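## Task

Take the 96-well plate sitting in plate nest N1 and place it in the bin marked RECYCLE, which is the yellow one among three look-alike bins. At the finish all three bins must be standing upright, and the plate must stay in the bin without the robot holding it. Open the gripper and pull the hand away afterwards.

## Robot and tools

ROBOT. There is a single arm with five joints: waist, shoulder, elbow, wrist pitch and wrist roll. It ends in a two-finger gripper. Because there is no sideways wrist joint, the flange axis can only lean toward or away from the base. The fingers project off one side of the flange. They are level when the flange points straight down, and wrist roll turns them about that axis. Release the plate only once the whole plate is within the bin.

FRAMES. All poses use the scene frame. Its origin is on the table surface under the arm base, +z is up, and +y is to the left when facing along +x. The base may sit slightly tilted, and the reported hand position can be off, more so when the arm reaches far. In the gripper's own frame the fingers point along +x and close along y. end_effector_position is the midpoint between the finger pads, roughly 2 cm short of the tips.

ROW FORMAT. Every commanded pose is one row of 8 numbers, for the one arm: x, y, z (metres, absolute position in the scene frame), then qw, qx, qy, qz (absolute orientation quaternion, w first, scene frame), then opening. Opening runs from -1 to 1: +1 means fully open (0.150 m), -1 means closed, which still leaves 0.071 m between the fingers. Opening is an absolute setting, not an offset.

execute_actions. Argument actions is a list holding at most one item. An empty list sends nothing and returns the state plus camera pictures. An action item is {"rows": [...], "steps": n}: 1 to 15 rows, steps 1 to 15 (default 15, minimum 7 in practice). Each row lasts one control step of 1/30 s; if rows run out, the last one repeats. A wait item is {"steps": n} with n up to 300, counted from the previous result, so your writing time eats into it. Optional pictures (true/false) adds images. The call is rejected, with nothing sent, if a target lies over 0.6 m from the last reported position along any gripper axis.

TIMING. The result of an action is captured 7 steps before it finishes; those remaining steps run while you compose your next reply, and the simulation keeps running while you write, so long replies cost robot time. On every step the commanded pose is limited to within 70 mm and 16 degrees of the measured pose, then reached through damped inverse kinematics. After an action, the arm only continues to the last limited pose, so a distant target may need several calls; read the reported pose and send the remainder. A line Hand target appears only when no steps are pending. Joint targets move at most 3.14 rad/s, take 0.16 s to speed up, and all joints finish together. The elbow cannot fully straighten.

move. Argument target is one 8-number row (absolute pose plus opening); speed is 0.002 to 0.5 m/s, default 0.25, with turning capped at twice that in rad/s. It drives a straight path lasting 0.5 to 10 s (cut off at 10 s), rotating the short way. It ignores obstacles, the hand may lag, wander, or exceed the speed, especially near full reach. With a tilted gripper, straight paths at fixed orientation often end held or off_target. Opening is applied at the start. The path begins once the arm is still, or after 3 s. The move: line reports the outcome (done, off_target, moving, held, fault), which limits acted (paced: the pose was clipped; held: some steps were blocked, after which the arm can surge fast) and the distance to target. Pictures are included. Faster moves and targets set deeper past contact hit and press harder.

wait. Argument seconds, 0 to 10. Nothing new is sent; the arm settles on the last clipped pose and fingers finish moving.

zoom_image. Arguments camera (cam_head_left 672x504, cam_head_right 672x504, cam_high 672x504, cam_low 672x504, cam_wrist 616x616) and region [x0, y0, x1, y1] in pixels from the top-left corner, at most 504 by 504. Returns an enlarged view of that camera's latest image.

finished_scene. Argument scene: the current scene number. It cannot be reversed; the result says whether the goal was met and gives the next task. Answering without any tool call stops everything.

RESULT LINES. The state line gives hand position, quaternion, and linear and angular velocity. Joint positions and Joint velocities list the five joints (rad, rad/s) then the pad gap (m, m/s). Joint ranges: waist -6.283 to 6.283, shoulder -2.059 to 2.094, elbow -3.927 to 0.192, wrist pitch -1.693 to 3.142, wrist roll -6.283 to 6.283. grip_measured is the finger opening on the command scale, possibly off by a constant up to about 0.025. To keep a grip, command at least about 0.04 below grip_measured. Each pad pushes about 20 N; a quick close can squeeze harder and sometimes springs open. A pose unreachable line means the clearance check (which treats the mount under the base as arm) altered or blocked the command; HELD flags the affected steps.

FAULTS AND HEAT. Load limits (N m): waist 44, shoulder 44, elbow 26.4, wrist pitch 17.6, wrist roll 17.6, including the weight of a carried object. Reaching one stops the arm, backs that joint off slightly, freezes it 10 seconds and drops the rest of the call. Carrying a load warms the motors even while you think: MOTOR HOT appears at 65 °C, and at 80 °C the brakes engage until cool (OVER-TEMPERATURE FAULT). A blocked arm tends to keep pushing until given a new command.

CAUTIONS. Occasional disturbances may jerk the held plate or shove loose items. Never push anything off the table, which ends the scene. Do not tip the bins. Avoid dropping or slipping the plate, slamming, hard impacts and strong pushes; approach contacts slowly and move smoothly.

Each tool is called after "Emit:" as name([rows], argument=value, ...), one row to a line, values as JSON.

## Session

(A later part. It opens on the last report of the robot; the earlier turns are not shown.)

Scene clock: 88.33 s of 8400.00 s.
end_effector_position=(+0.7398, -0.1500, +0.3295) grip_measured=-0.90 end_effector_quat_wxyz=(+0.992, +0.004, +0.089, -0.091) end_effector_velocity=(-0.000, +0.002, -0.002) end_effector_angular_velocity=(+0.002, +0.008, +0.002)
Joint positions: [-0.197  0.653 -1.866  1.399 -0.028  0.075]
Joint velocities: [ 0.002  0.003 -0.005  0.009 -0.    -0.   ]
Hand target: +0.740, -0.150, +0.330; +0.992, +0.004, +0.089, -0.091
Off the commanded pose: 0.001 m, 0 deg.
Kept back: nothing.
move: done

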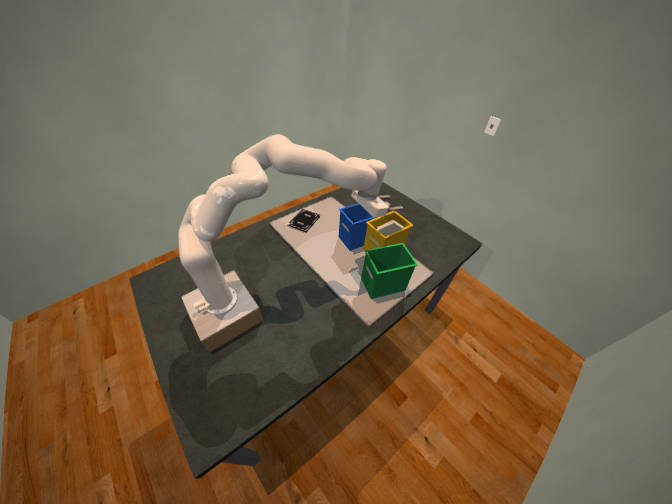

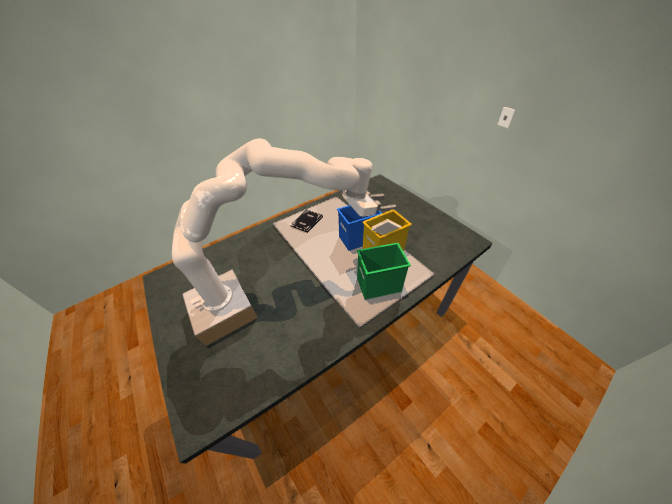

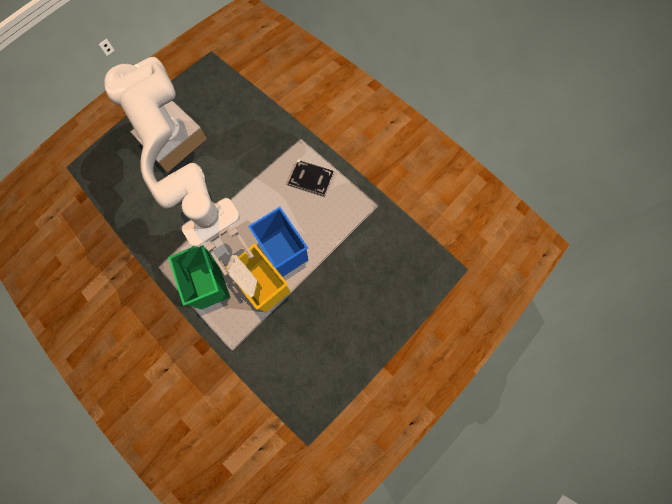

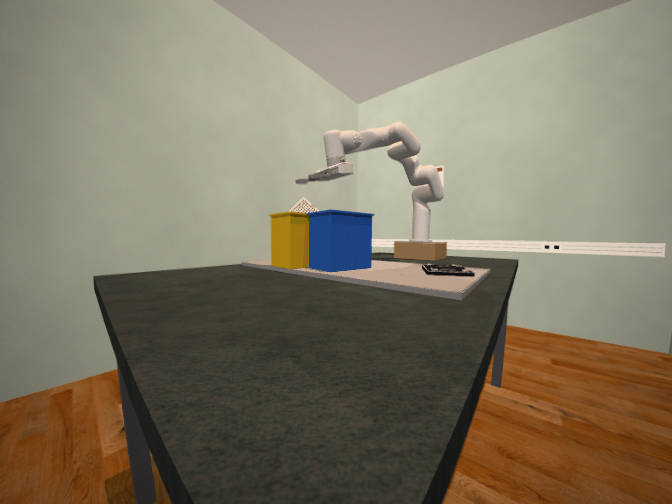

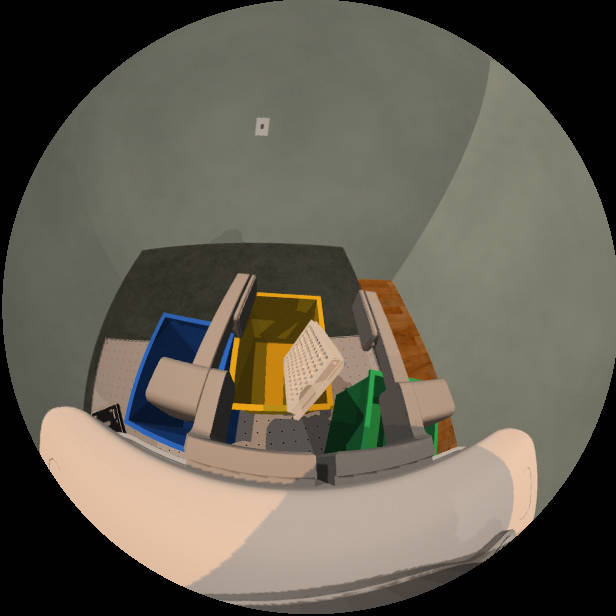

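Emit:
move(target=[0.76,-0.155,0.29,0.971,0.021,0.215,-0.094,0.3], speed=0.08)

Emit:
move(target=[0.785,-0.16,0.235,0.971,0.021,0.215,-0.094,0.3], speed=0.04)

Emit:
move(target=[0.785,-0.16,0.235,0.971,0.021,0.215,-0.094,-0.8], speed=0.04)

Scene clock: 90.57 s of 8400.00 s.
end_effector_position=(+0.7587, -0.1547, +0.2897) grip_measured=+0.30 end_effector_quat_wxyz=(+0.977, +0.015, +0.191, -0.094) end_effector_velocity=(+0.003, +0.000, +0.008) end_effector_angular_velocity=(-0.004, -0.019, +0.001)
Joint positions: [-0.195  1.142 -2.697  1.949 -0.02   0.122]
Joint velocities: [ 0.002  0.02  -0.051  0.012  0.001 -0.   ]
Hand target: +0.759, -0.155, +0.290; +0.977, +0.015, +0.191, -0.094
Off the commanded pose: 0.001 m, 3 deg.
elbow stopped short: the move would have taken joint 3 (elbow) straighter than the controller allows; a more bent joint 3 avoids this.
Kept back: nothing.
move: off_target

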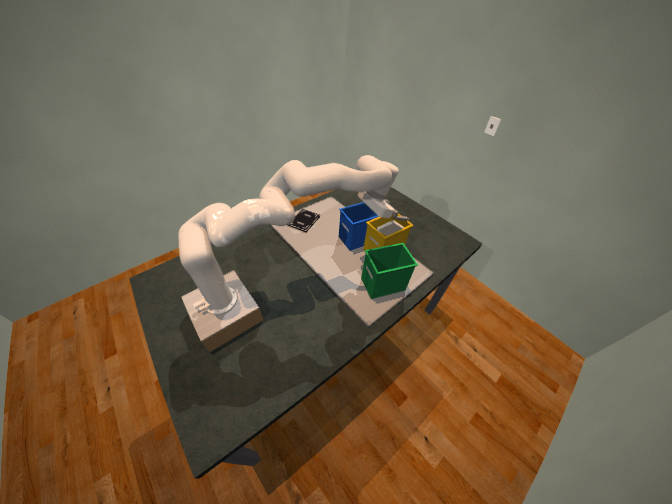

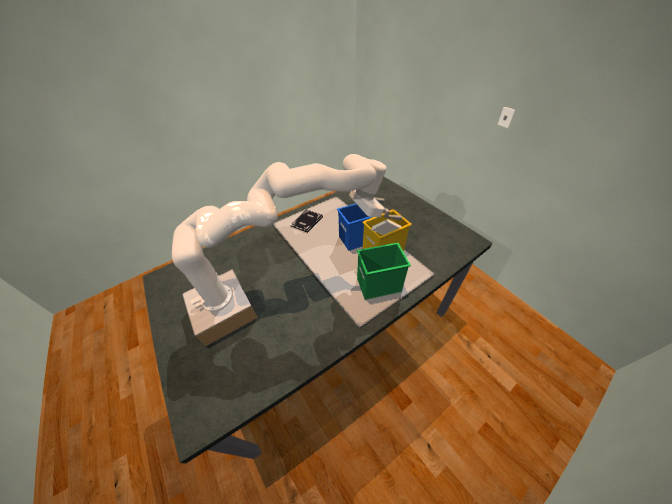

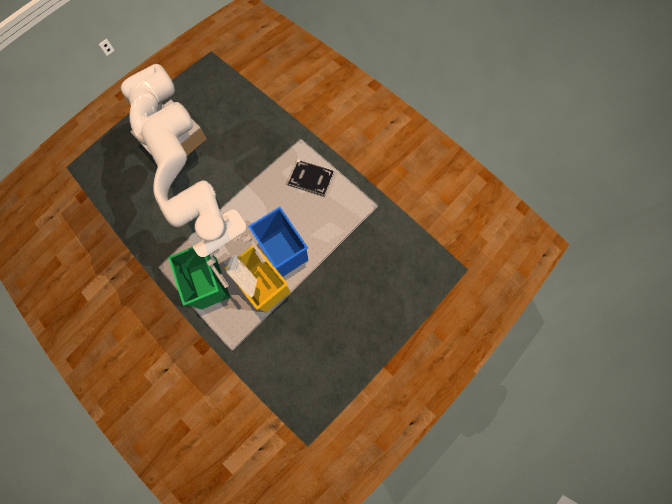

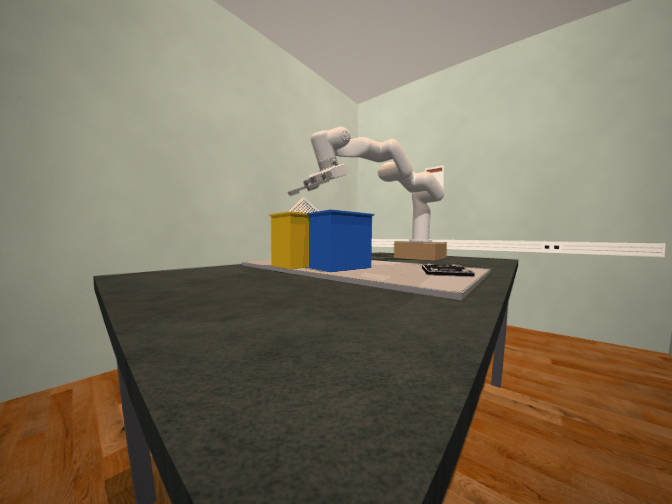

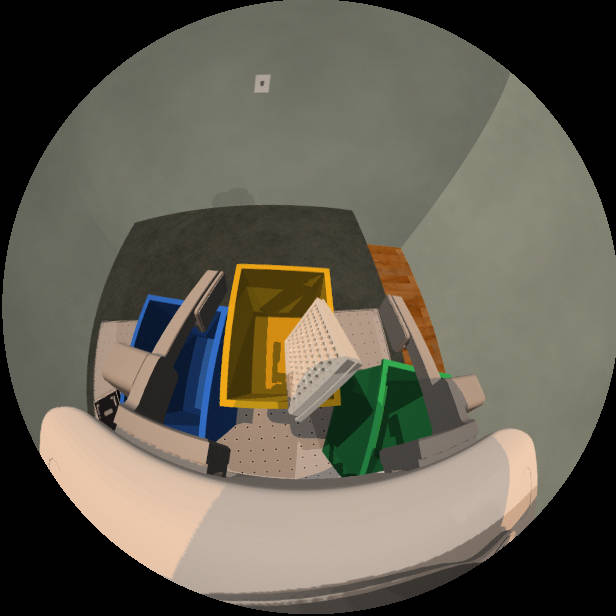

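Scene clock: 92.43 s of 8400.00 s.
end_effector_position=(+0.7840, -0.1597, +0.2352) grip_measured=+0.30 end_effector_quat_wxyz=(+0.983, +0.011, +0.159, -0.094) end_effector_velocity=(+0.002, -0.000, +0.003) end_effector_angular_velocity=(-0.003, -0.012, +0.001)
Joint positions: [-0.193  1.247 -2.701  1.782 -0.017  0.122]
Joint velocities: [ 0.    -0.    -0.003 -0.008  0.     0.   ]
Hand target: +0.784, -0.160, +0.235; +0.983, +0.011, +0.159, -0.094
Off the commanded pose: 0.001 m, 7 deg.
elbow stopped short: the move would have taken joint 3 (elbow) straighter than the controller allows; a more bent joint 3 avoids this.
Kept back: nothing.
move: off_target

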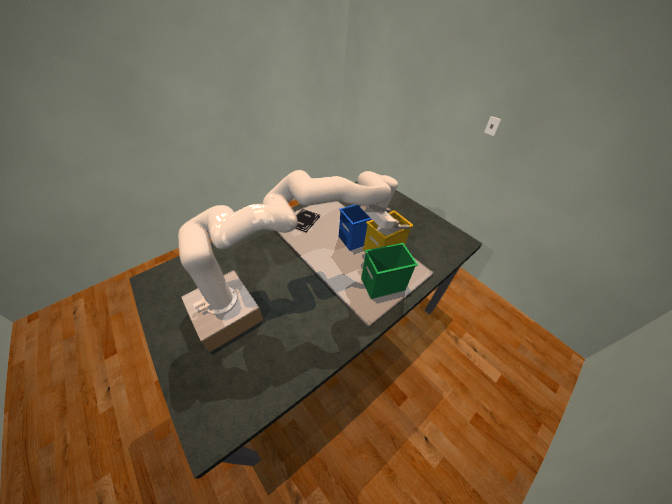

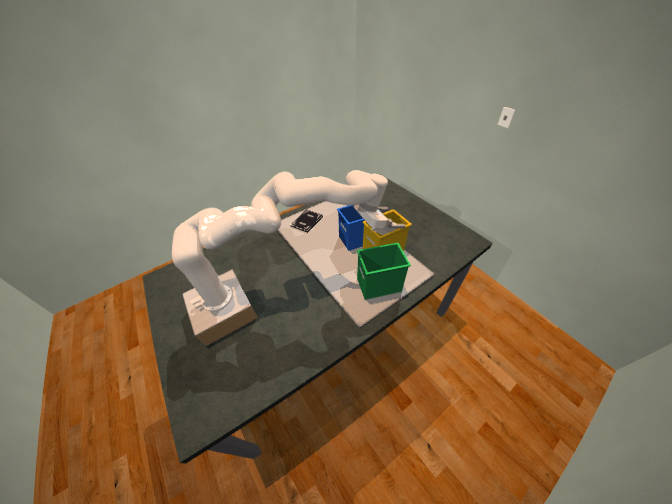

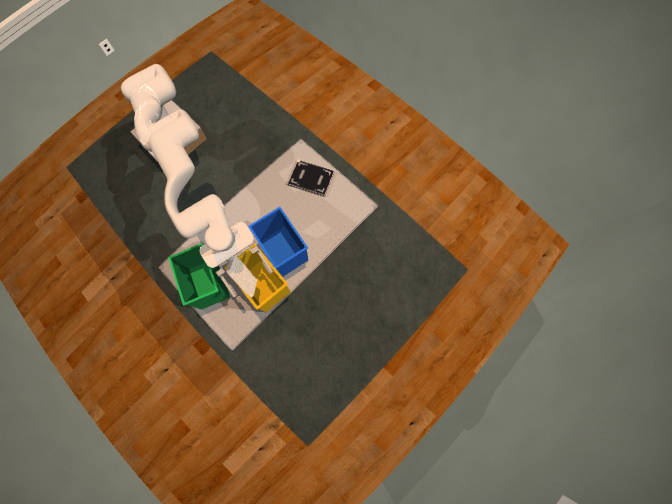

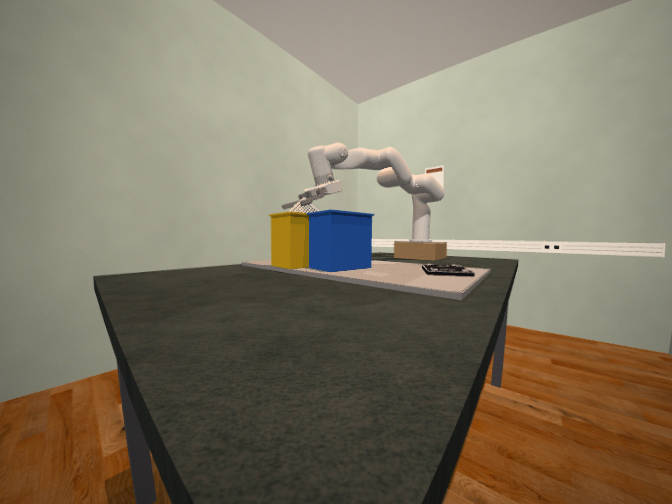

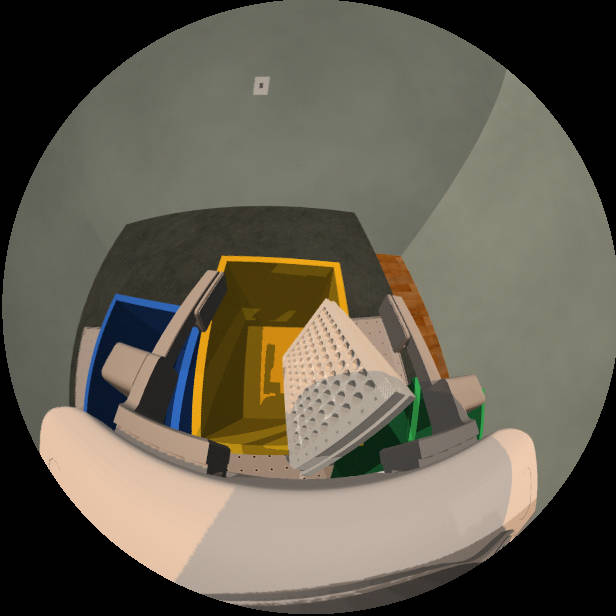

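Scene clock: 94.10 s of 8400.00 s.
end_effector_position=(+0.7840, -0.1598, +0.2349) grip_measured=-0.80 end_effector_quat_wxyz=(+0.983, +0.011, +0.159, -0.094) end_effector_velocity=(+0.000, +0.001, -0.000) end_effector_angular_velocity=(-0.000, -0.000, +0.001)
Joint positions: [-0.194  1.248 -2.701  1.782 -0.017  0.079]
Joint velocities: [ 0.001  0.     0.    -0.001  0.     0.   ]
Hand target: +0.784, -0.160, +0.235; +0.983, +0.011, +0.159, -0.094
Off the commanded pose: 0.001 m, 7 deg.
elbow stopped short: the move would have taken joint 3 (elbow) straighter than the controller allows; a more bent joint 3 avoids this.
Kept back: nothing.
move: off_target

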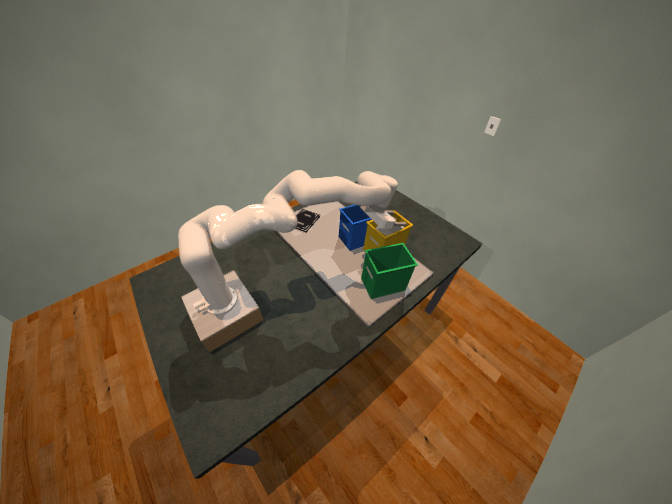

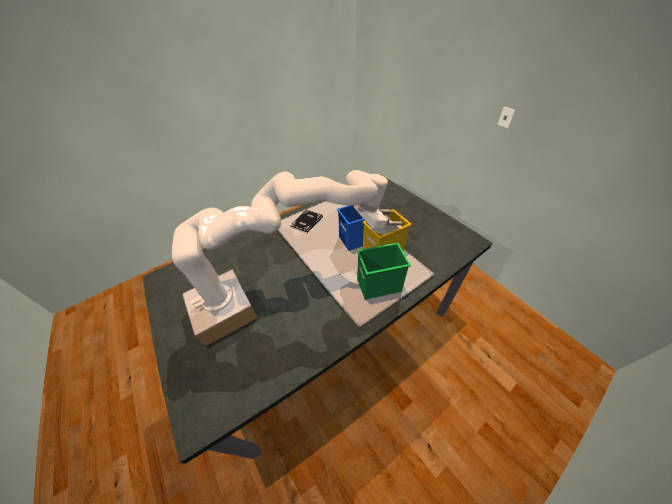

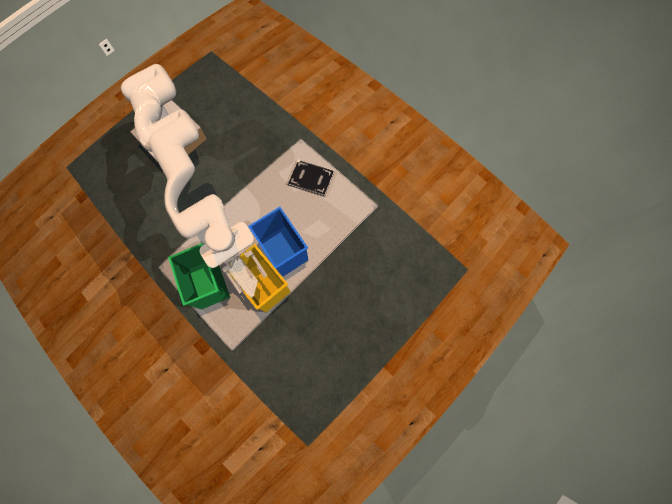

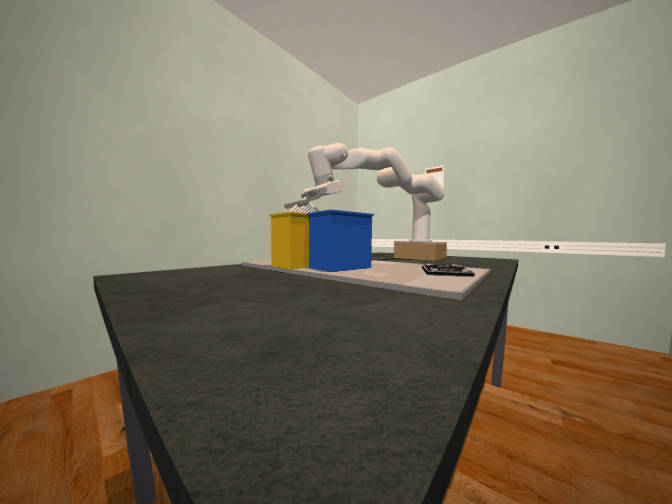

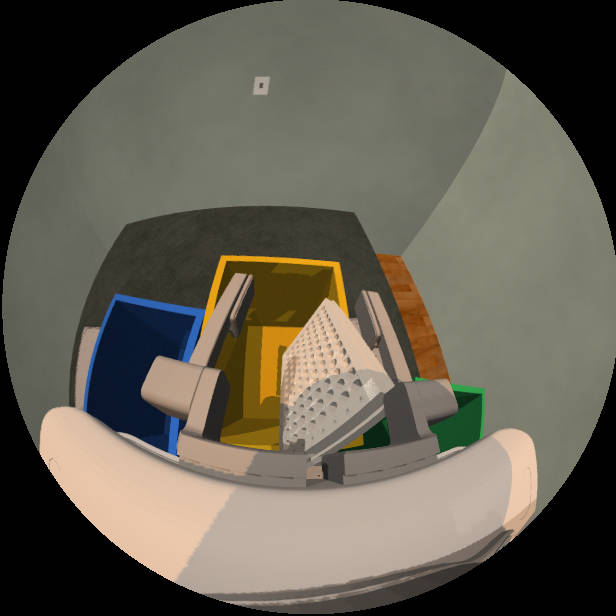

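Emit:
move(target=[0.787,-0.135,0.24,0.985,0.009,0.159,-0.08,-1], speed=0.03)

Emit:
move(target=[0.78,-0.13,0.32,0.985,0.009,0.159,-0.08,-1], speed=0.06)

Scene clock: 95.57 s of 8400.00 s.
end_effector_position=(+0.7871, -0.1353, +0.2401) grip_measured=-0.99 end_effector_quat_wxyz=(+0.984, +0.008, +0.159, -0.080) end_effector_velocity=(-0.001, +0.001, -0.001) end_effector_angular_velocity=(-0.000, -0.001, +0.000)
Joint positions: [-0.163  1.194 -2.619  1.753 -0.016  0.072]
Joint velocities: [ 0.001 -0.037  0.072 -0.036  0.     0.   ]
Hand target: +0.787, -0.135, +0.240; +0.984, +0.008, +0.159, -0.080
Off the commanded pose: 0.000 m, 0 deg.
Kept back: nothing.
move: done

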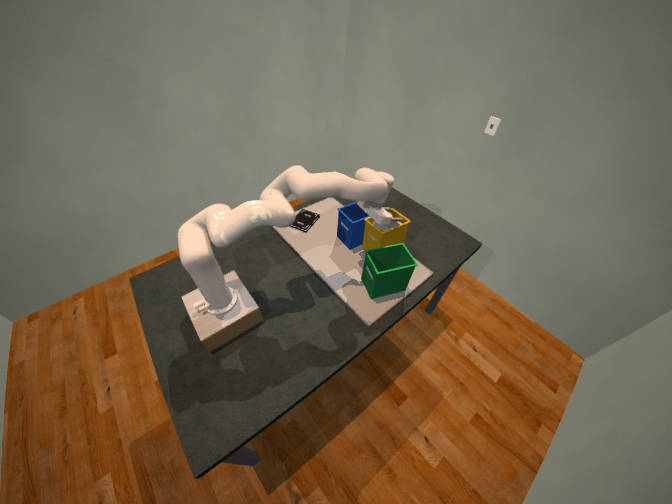

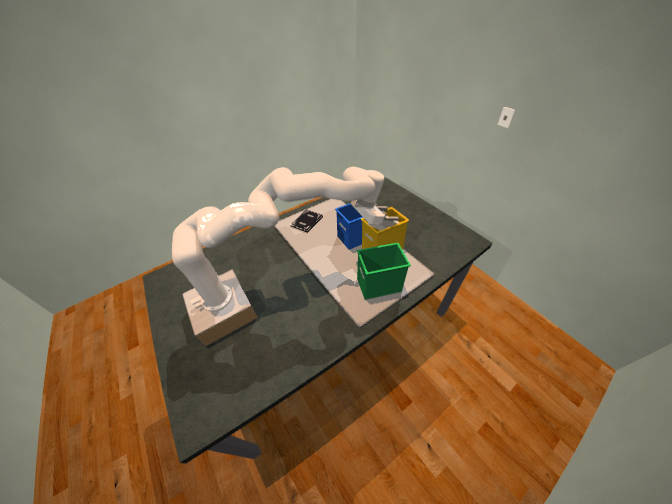

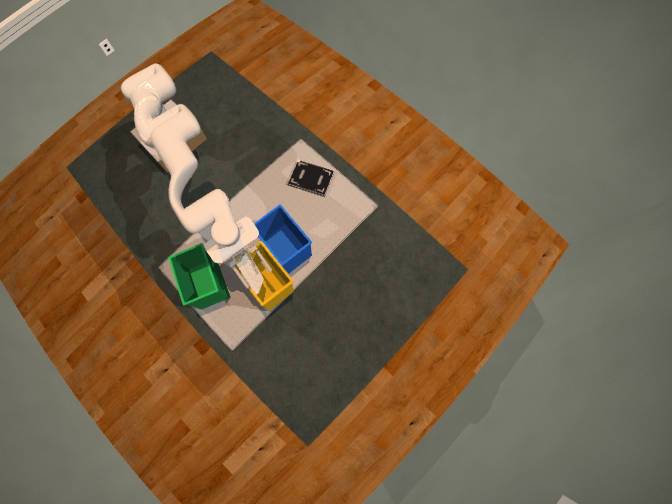

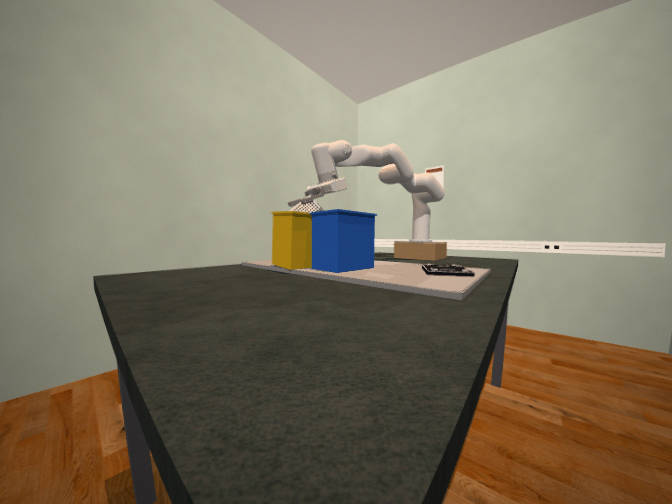

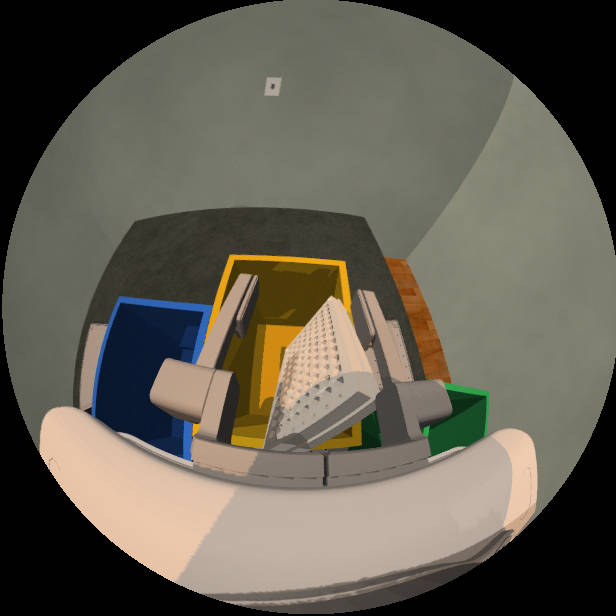

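Scene clock: 97.23 s of 8400.00 s.
end_effector_position=(+0.7793, -0.1299, +0.3193) grip_measured=-0.99 end_effector_quat_wxyz=(+0.986, +0.007, +0.147, -0.080) end_effector_velocity=(-0.001, -0.000, -0.003) end_effector_angular_velocity=(+0.001, +0.007, -0.000)
Joint positions: [-0.158  1.12  -2.701  1.884 -0.012  0.072]
Joint velocities: [-0.     0.001  0.003  0.002 -0.     0.   ]
Hand target: +0.779, -0.130, +0.320; +0.986, +0.007, +0.147, -0.080
Off the commanded pose: 0.001 m, 1 deg.
elbow stopped short: the move would have taken joint 3 (elbow) straighter than the controller allows; a more bent joint 3 avoids this.
Kept back: nothing.
move: done

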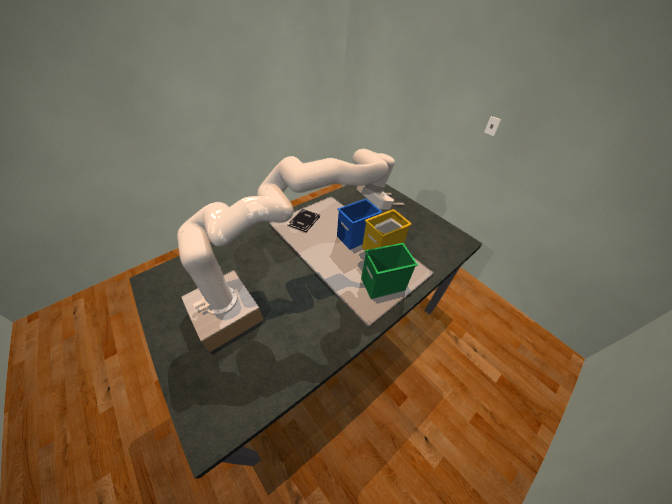

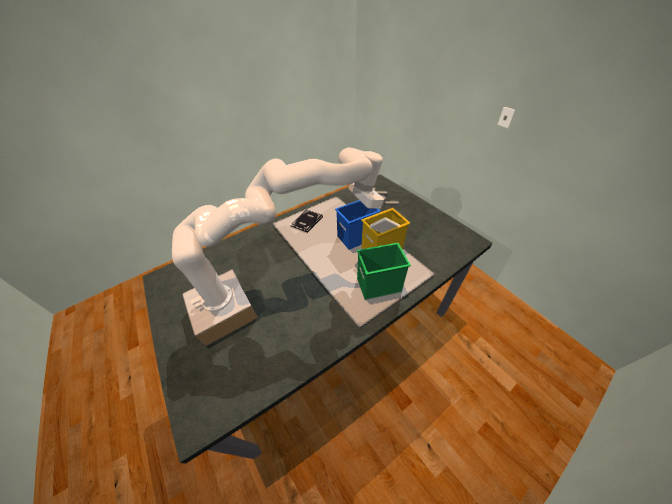

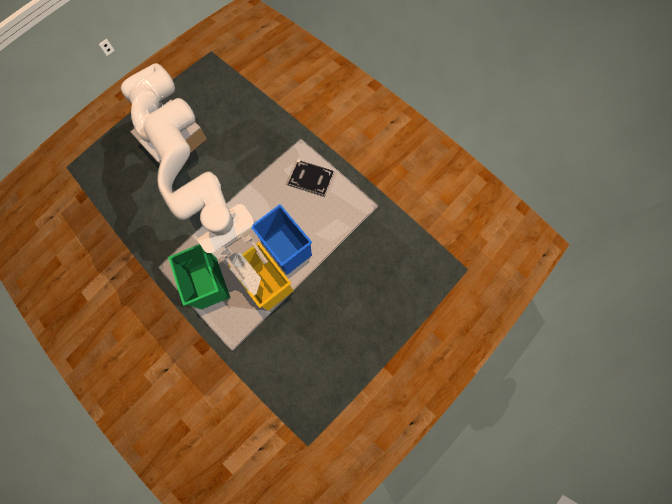

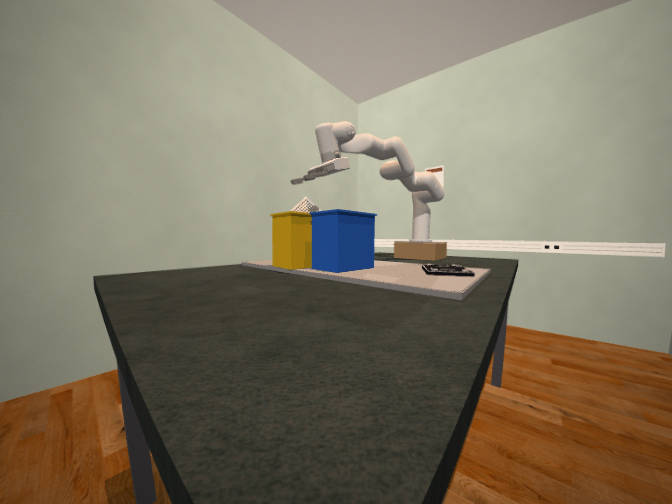

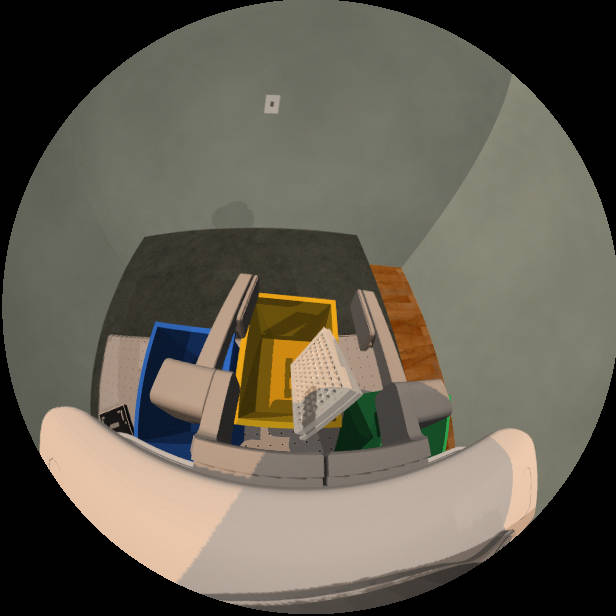

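Emit:
move(target=[0.765,-0.14,0.25,0.992,0.007,0.087,-0.085,0.4], speed=0.06)

Emit:
move(target=[0.775,-0.065,0.25,0.995,0.004,0.087,-0.04,0.4], speed=0.03)

Scene clock: 99.17 s of 8400.00 s.
end_effector_position=(+0.7655, -0.1401, +0.2507) grip_measured=+0.40 end_effector_quat_wxyz=(+0.993, +0.002, +0.088, -0.084) end_effector_velocity=(+0.001, +0.000, +0.002) end_effector_angular_velocity=(-0.003, -0.015, +0.000)
Joint positions: [-0.174  0.824 -1.921  1.279 -0.019  0.126]
Joint velocities: [ 0.001 -0.006  0.014 -0.023  0.001 -0.   ]
Hand target: +0.765, -0.140, +0.250; +0.993, +0.002, +0.088, -0.084
Off the commanded pose: 0.001 m, 1 deg.
Kept back: nothing.
move: done

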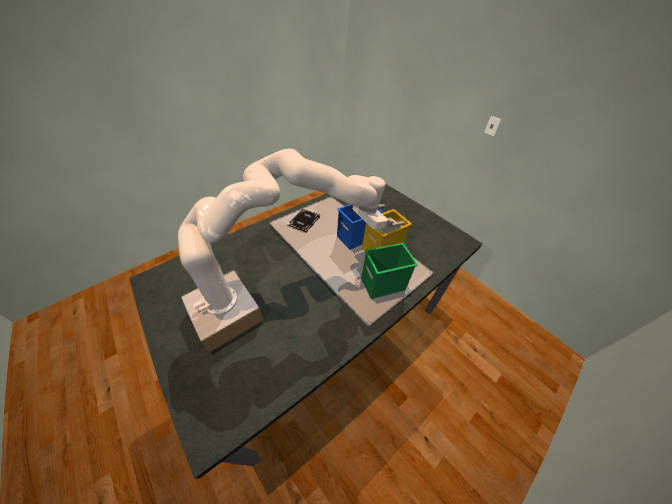

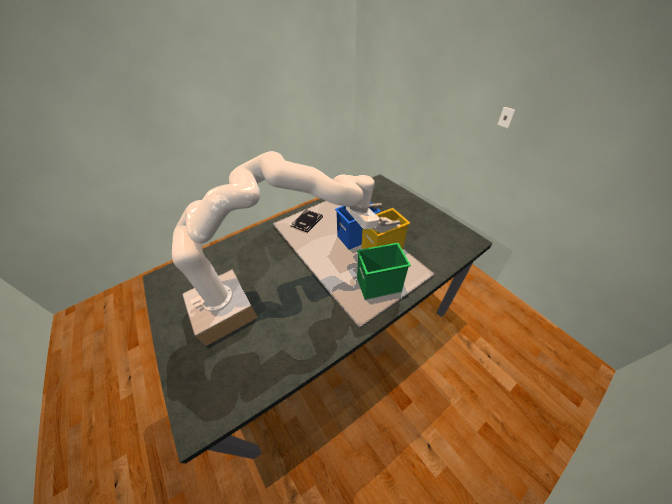

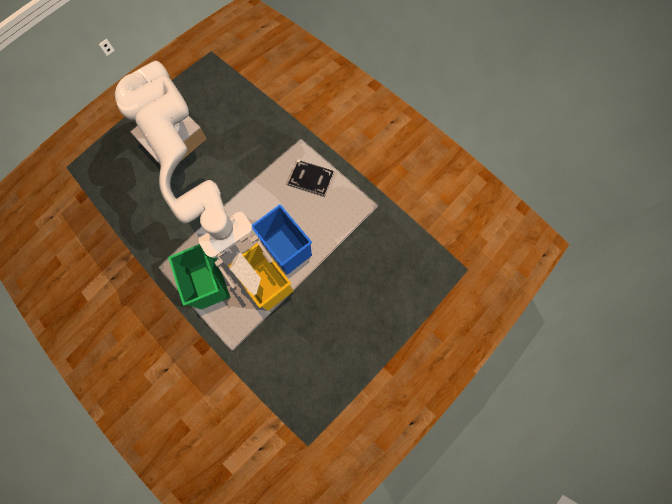

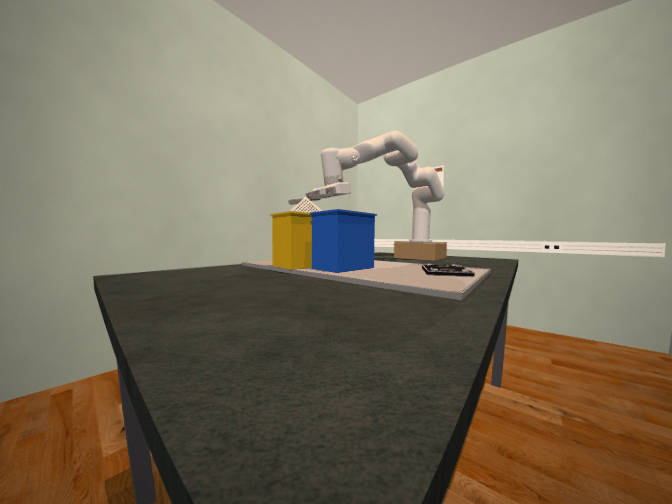

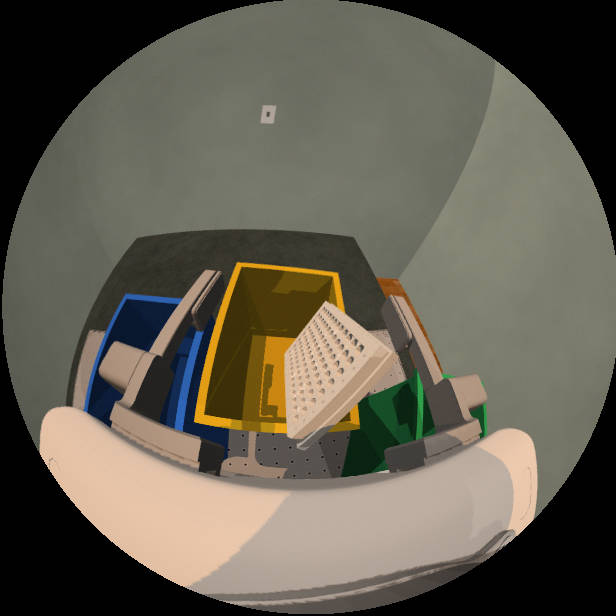

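Scene clock: 102.03 s of 8400.00 s.
end_effector_position=(+0.7748, -0.0652, +0.2500) grip_measured=+0.40 end_effector_quat_wxyz=(+0.995, -0.003, +0.087, -0.039) end_effector_velocity=(+0.000, +0.000, +0.000) end_effector_angular_velocity=(-0.000, -0.000, +0.000)
Joint positions: [-0.076  0.819 -1.911  1.273 -0.011  0.126]
Joint velocities: [ 0.  0. -0. -0.  0.  0.]
Hand target: +0.775, -0.065, +0.250; +0.995, -0.003, +0.087, -0.039
Off the commanded pose: 0.000 m, 1 deg.
Kept back: nothing.
move: done

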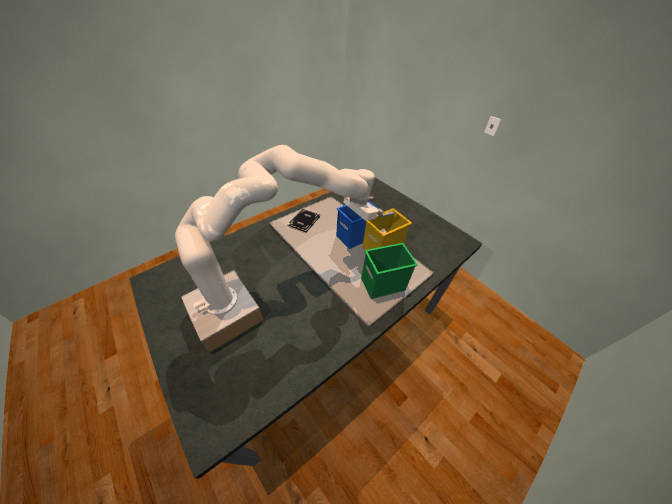

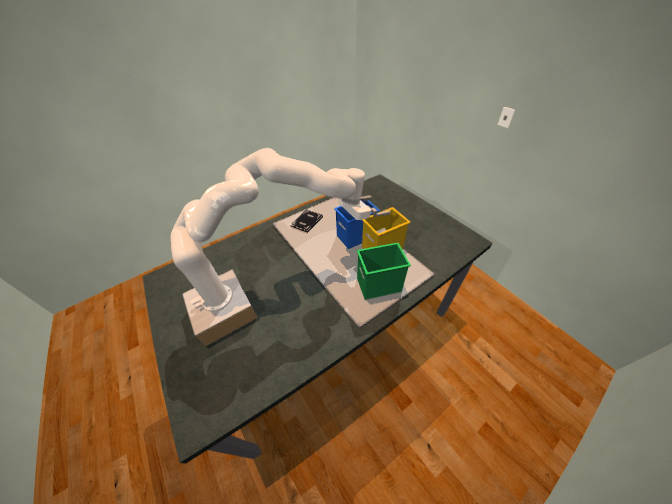

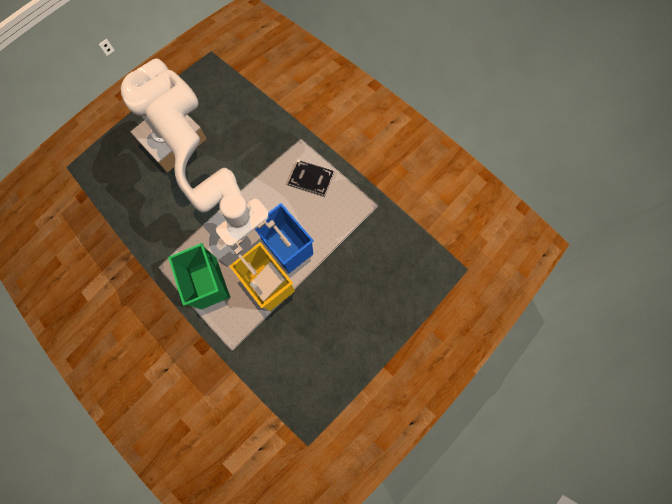

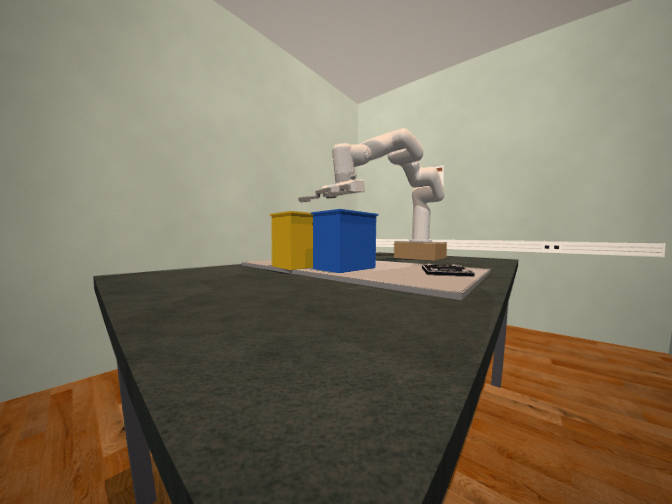

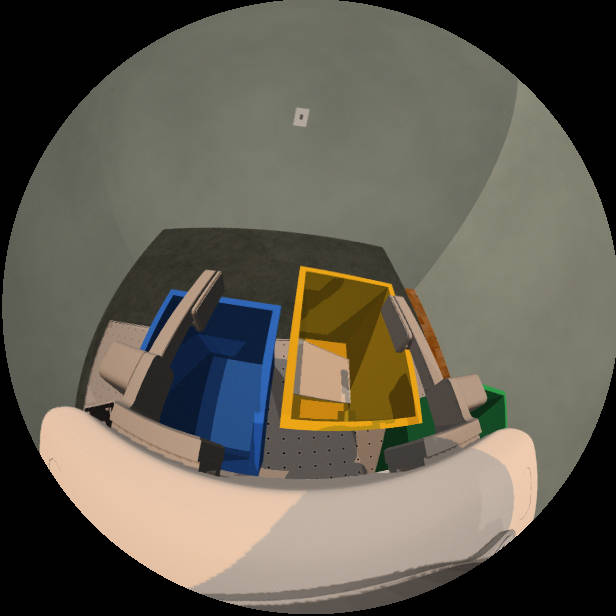

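It dropped in.

Emit:
move(target=[0.7,-0.06,0.33,0.995,0.004,0.087,-0.04,0.4], speed=0.15)

Emit:
finished_scene(scene=2)

Scene clock: 103.50 s of 8400.00 s.
end_effector_position=(+0.7002, -0.0602, +0.3294) grip_measured=+0.40 end_effector_quat_wxyz=(+0.995, -0.002, +0.088, -0.039) end_effector_velocity=(-0.000, -0.000, +0.005) end_effector_angular_velocity=(-0.001, -0.008, -0.001)
Joint positions: [-0.081  0.442 -1.537  1.277 -0.017  0.126]
Joint velocities: [-0.001 -0.009  0.003 -0.002  0.     0.   ]
Hand target: +0.700, -0.060, +0.330; +0.995, -0.002, +0.087, -0.039
Off the commanded pose: 0.001 m, 1 deg.
Kept back: nothing.
move: done

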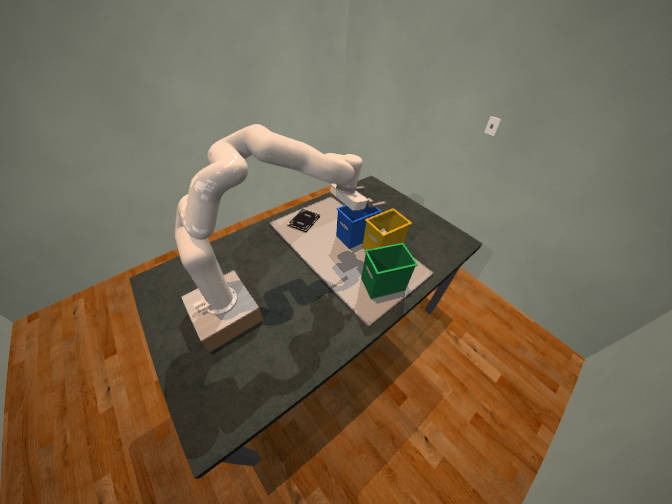

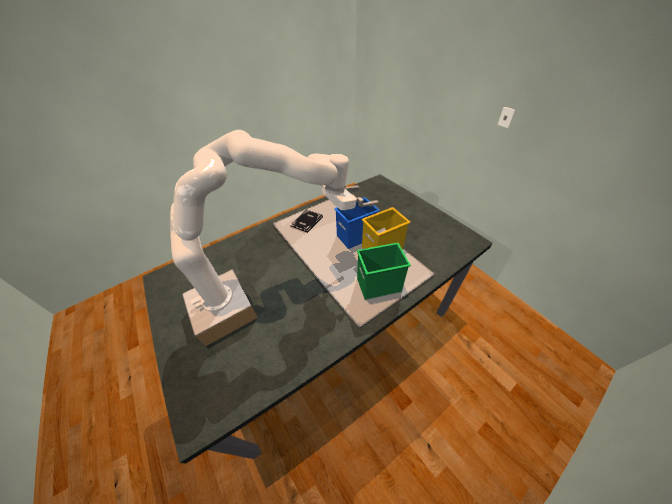

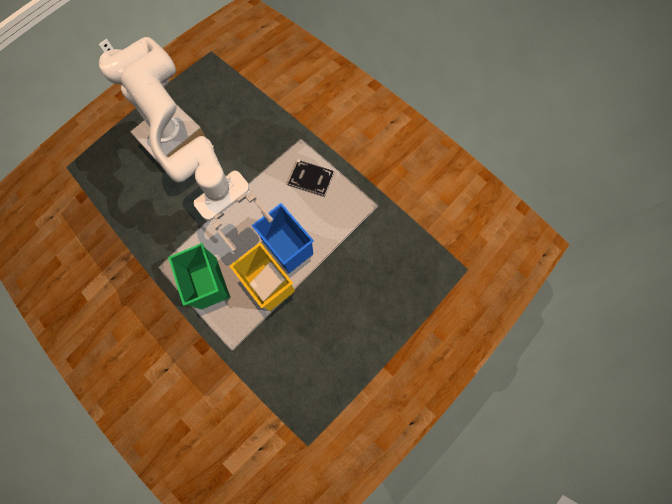

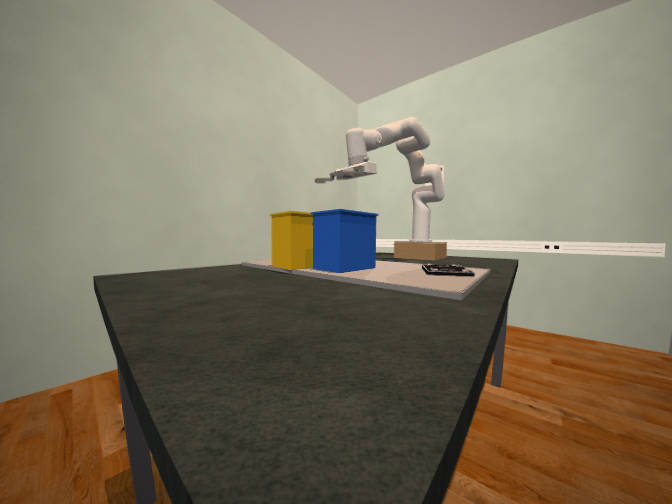

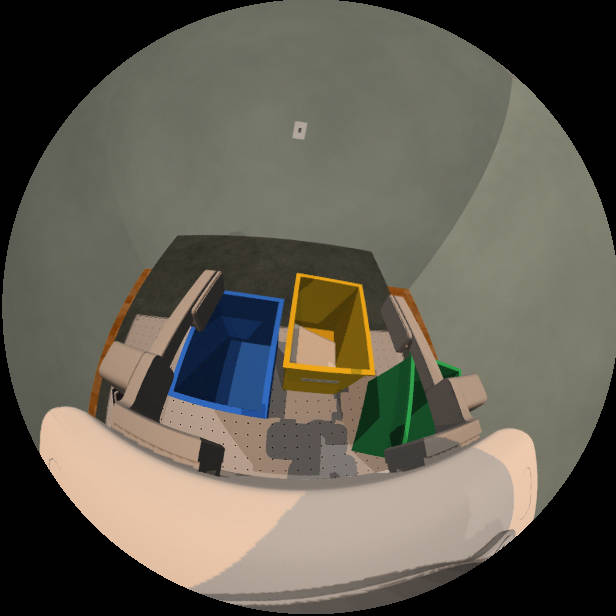

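The scene is finished: the task was done.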